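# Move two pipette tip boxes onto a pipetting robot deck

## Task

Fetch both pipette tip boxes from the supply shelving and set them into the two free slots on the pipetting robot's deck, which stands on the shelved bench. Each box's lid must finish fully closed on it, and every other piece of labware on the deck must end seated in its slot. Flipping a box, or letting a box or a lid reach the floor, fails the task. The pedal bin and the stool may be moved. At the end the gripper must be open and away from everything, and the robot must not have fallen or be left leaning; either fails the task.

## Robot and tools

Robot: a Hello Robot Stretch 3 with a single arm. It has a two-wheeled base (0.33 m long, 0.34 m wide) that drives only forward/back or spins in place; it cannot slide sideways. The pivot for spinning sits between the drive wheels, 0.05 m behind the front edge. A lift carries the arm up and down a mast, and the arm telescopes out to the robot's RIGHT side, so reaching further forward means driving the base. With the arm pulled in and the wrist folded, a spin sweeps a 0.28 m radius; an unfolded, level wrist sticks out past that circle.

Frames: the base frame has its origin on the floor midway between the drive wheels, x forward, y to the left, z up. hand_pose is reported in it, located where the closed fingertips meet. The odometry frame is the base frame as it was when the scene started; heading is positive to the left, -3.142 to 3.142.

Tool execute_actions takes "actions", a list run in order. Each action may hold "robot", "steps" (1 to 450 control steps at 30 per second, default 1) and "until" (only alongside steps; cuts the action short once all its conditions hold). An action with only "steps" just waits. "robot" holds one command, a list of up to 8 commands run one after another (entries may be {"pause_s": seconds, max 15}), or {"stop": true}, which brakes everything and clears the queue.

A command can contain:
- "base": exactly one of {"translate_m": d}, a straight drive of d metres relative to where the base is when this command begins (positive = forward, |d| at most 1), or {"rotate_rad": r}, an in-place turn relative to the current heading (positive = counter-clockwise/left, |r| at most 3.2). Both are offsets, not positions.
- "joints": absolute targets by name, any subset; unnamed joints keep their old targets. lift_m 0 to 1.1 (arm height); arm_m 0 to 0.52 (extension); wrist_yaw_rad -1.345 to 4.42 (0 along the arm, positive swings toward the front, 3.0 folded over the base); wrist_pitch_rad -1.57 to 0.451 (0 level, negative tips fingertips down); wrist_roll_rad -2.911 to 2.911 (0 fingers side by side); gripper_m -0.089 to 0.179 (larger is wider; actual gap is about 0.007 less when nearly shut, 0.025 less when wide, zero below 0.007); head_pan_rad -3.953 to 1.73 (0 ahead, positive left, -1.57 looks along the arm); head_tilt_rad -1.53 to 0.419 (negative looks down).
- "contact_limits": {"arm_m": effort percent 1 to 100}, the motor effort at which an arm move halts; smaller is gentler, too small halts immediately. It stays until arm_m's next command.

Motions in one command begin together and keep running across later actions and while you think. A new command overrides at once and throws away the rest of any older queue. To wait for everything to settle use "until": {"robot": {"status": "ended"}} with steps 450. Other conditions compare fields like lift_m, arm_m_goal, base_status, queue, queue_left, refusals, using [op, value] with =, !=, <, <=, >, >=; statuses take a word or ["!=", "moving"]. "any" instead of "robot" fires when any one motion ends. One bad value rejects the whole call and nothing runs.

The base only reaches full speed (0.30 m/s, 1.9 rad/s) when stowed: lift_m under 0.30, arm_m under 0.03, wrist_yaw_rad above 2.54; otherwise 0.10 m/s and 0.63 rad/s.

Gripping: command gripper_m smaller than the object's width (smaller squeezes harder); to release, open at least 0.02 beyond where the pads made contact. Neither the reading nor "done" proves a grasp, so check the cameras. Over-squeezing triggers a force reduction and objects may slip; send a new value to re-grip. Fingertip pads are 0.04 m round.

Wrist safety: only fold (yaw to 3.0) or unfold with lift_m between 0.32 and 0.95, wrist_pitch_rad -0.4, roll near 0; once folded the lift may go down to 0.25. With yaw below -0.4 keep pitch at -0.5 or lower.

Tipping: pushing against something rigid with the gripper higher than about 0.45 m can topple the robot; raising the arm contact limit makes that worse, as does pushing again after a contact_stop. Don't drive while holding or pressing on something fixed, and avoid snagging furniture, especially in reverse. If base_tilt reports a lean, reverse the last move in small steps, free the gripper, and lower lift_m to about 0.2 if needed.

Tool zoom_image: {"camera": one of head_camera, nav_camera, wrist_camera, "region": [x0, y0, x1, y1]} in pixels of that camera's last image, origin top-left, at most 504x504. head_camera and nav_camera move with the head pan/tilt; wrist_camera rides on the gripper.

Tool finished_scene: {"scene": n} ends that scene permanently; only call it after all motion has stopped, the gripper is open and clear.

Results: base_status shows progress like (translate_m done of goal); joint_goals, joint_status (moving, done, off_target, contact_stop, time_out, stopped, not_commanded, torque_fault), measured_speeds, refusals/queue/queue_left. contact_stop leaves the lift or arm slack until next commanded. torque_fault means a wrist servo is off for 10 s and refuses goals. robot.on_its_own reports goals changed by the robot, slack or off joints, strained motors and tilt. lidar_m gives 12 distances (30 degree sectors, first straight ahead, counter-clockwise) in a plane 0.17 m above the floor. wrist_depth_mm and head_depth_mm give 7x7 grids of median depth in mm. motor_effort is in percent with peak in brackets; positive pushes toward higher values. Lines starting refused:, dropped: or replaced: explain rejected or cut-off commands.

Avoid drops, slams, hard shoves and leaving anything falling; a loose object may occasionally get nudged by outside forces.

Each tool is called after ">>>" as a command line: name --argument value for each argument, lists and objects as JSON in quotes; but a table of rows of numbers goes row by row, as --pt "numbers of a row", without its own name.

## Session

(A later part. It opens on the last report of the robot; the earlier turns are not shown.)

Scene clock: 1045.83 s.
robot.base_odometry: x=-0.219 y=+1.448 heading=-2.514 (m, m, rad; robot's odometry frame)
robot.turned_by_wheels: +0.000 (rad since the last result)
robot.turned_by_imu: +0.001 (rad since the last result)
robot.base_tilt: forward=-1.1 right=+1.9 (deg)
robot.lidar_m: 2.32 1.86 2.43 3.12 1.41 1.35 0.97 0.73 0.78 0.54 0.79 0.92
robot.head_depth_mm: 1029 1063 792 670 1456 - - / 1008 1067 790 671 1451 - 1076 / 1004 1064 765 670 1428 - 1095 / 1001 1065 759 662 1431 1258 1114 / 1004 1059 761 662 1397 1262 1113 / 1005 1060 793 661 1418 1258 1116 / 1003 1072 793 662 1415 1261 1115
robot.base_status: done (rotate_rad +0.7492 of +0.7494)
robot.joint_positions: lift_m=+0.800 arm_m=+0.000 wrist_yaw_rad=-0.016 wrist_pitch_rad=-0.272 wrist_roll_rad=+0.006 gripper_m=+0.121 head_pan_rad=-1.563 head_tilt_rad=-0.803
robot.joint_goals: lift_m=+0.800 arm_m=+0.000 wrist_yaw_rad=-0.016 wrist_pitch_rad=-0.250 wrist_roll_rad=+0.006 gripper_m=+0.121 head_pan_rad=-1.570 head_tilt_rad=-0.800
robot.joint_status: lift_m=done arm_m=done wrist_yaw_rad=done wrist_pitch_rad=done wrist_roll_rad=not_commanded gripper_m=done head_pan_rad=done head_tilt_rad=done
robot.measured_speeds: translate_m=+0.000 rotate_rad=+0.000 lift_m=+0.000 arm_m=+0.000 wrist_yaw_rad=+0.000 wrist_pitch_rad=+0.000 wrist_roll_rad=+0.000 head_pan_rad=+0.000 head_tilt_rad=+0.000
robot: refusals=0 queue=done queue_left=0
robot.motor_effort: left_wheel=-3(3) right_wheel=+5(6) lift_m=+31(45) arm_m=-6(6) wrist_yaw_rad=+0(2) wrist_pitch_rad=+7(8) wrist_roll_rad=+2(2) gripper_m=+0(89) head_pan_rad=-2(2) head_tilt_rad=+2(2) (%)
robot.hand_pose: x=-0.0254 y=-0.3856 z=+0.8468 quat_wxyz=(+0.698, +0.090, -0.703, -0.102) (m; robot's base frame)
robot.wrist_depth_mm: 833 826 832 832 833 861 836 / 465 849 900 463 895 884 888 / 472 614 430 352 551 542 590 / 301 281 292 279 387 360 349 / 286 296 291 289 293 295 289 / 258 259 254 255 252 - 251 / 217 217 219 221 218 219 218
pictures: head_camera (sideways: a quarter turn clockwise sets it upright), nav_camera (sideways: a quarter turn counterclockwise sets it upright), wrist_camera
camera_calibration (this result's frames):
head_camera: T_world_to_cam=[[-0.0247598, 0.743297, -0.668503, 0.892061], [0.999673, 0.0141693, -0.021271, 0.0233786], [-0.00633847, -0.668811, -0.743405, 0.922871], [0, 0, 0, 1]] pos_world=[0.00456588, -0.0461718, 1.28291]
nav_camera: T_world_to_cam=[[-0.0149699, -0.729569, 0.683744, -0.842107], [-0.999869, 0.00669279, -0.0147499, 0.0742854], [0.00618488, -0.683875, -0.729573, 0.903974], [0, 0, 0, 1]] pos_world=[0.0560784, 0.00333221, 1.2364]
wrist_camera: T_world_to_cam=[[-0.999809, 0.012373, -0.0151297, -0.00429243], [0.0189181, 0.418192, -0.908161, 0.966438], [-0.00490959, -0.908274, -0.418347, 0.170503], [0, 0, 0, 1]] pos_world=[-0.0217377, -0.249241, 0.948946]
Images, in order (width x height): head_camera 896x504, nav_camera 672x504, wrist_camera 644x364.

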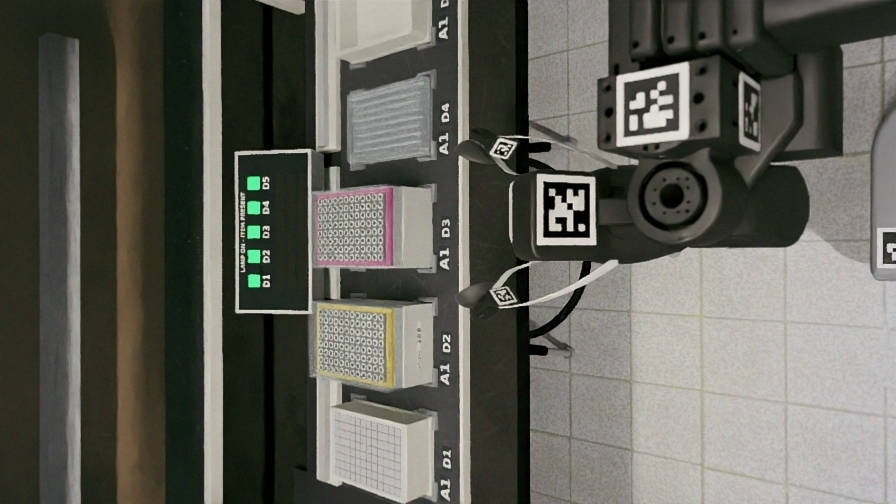

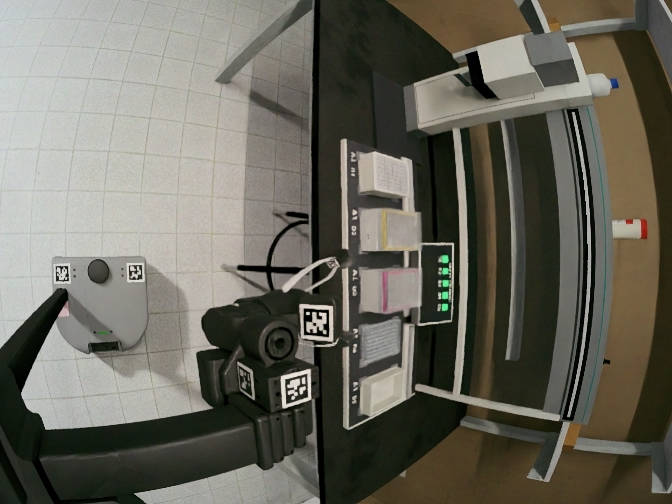

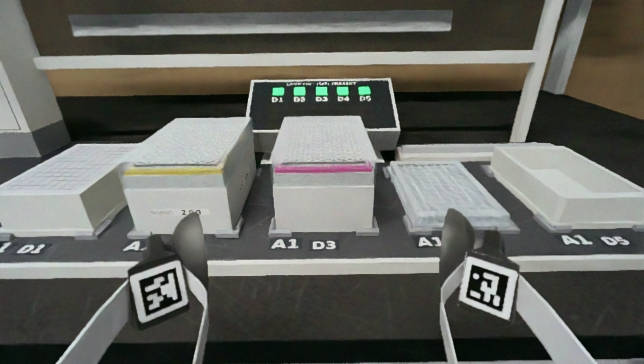

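>>> execute_actions --actions '[{"robot":[{"joints":{"wrist_yaw_rad":1.8}}],"steps":450,"until":{"robot":{"status":"ended"}}}]'

>>> finished_scene --scene 1

Scene clock: 1052.30 s.
robot.base_odometry: x=-0.219 y=+1.448 heading=-2.514 (m, m, rad; robot's odometry frame)
robot.turned_by_wheels: +0.000 (rad since the last result)
robot.turned_by_imu: +0.001 (rad since the last result)
robot.base_tilt: forward=-1.1 right=+2.0 (deg)
robot.lidar_m: 2.32 1.85 2.42 3.13 1.41 1.35 0.97 0.72 0.78 0.54 0.79 0.91
robot.head_depth_mm: 1029 1062 794 669 1443 - 1095 / 1004 1063 793 670 1451 - 1112 / 1001 1057 762 661 1334 - 1111 / 1010 1062 761 659 1433 1290 1104 / 997 1066 762 660 1381 1298 1074 / 1007 1063 791 662 1411 1313 - / 1002 1068 792 660 1414 1259 1123
robot.base_status: done (rotate_rad +0.7492 of +0.7494)
robot.joint_positions: lift_m=+0.800 arm_m=+0.000 wrist_yaw_rad=+1.798 wrist_pitch_rad=-0.272 wrist_roll_rad=+0.006 gripper_m=+0.121 head_pan_rad=-1.563 head_tilt_rad=-0.803
robot.joint_goals: lift_m=+0.800 arm_m=+0.000 wrist_yaw_rad=+1.800 wrist_pitch_rad=-0.250 wrist_roll_rad=+0.006 gripper_m=+0.121 head_pan_rad=-1.570 head_tilt_rad=-0.800
robot.joint_status: lift_m=done arm_m=done wrist_yaw_rad=done wrist_pitch_rad=done wrist_roll_rad=not_commanded gripper_m=done head_pan_rad=done head_tilt_rad=done
robot.measured_speeds: translate_m=+0.000 rotate_rad=+0.000 lift_m=+0.000 arm_m=+0.000 wrist_yaw_rad=+0.000 wrist_pitch_rad=+0.000 wrist_roll_rad=+0.000 head_pan_rad=+0.000 head_tilt_rad=+0.000
robot: refusals=0 queue=done queue_left=0
robot.motor_effort: left_wheel=-2(3) right_wheel=+5(5) lift_m=+31(31) arm_m=-5(6) wrist_yaw_rad=+1(2) wrist_pitch_rad=+7(7) wrist_roll_rad=+2(2) gripper_m=+1(0) head_pan_rad=-1(1) head_tilt_rad=+3(2) (%)
robot.hand_pose: x=+0.2128 y=-0.0912 z=+0.8468 quat_wxyz=(+0.511, +0.609, -0.362, +0.487) (m; robot's base frame)
robot.wrist_depth_mm: - - - - - - - / - - - - - - - / - - - - - - 576 / - - - - - - 499 / - - - - - - - / - - - - - - - / - - - - - - -
pictures: head_camera (sideways: a quarter turn clockwise sets it upright), nav_camera (sideways: a quarter turn counterclockwise sets it upright), wrist_camera
camera_calibration (this result's frames):
head_camera: T_world_to_cam=[[-0.0247597, 0.743297, -0.668503, 0.892062], [0.999673, 0.0141692, -0.021271, 0.0233786], [-0.00633855, -0.668811, -0.743405, 0.922871], [0, 0, 0, 1]] pos_world=[0.00456587, -0.0461718, 1.28291]
nav_camera: T_world_to_cam=[[-0.01497, -0.729569, 0.683744, -0.842107], [-0.999869, 0.00669291, -0.0147499, 0.0742854], [0.0061848, -0.683875, -0.729573, 0.903973], [0, 0, 0, 1]] pos_world=[0.0560784, 0.00333219, 1.2364]
wrist_camera: T_world_to_cam=[[0.229283, -0.973242, -0.0151293, -0.121198], [-0.410397, -0.0825665, -0.908162, 0.884497], [0.882612, 0.214435, -0.418346, 0.35261], [0, 0, 0, 1]] pos_world=[0.0795655, -0.120537, 0.948946]
Images, in order (width x height): head_camera 896x504, nav_camera 672x504, wrist_camera 644x364.

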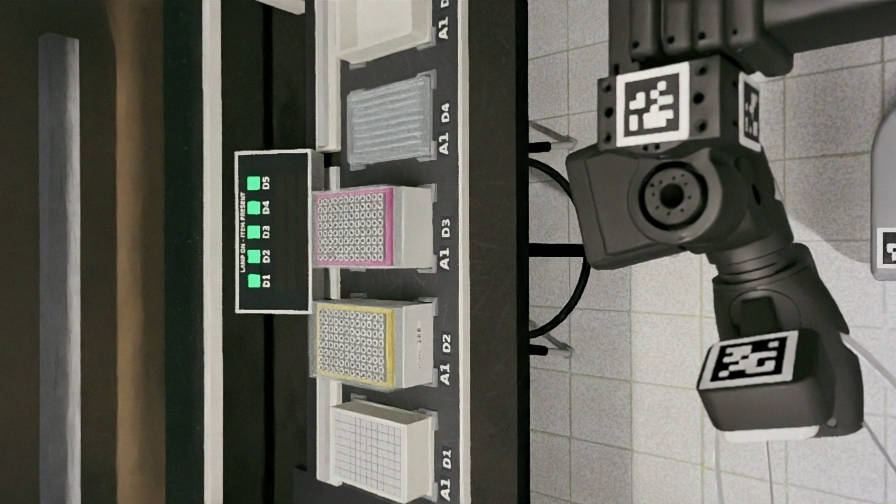

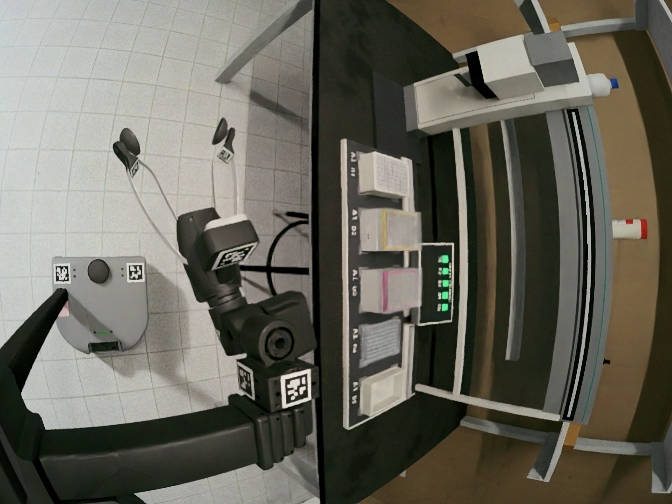

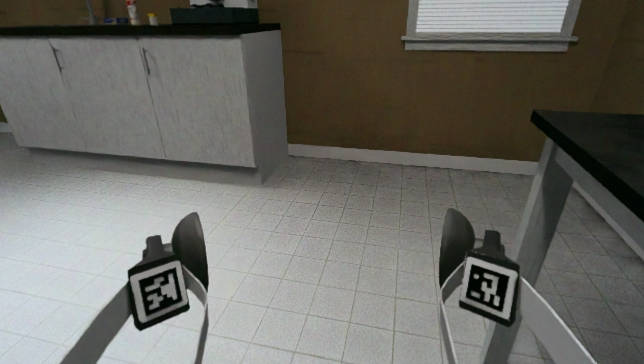

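The scene is finished: the task was done.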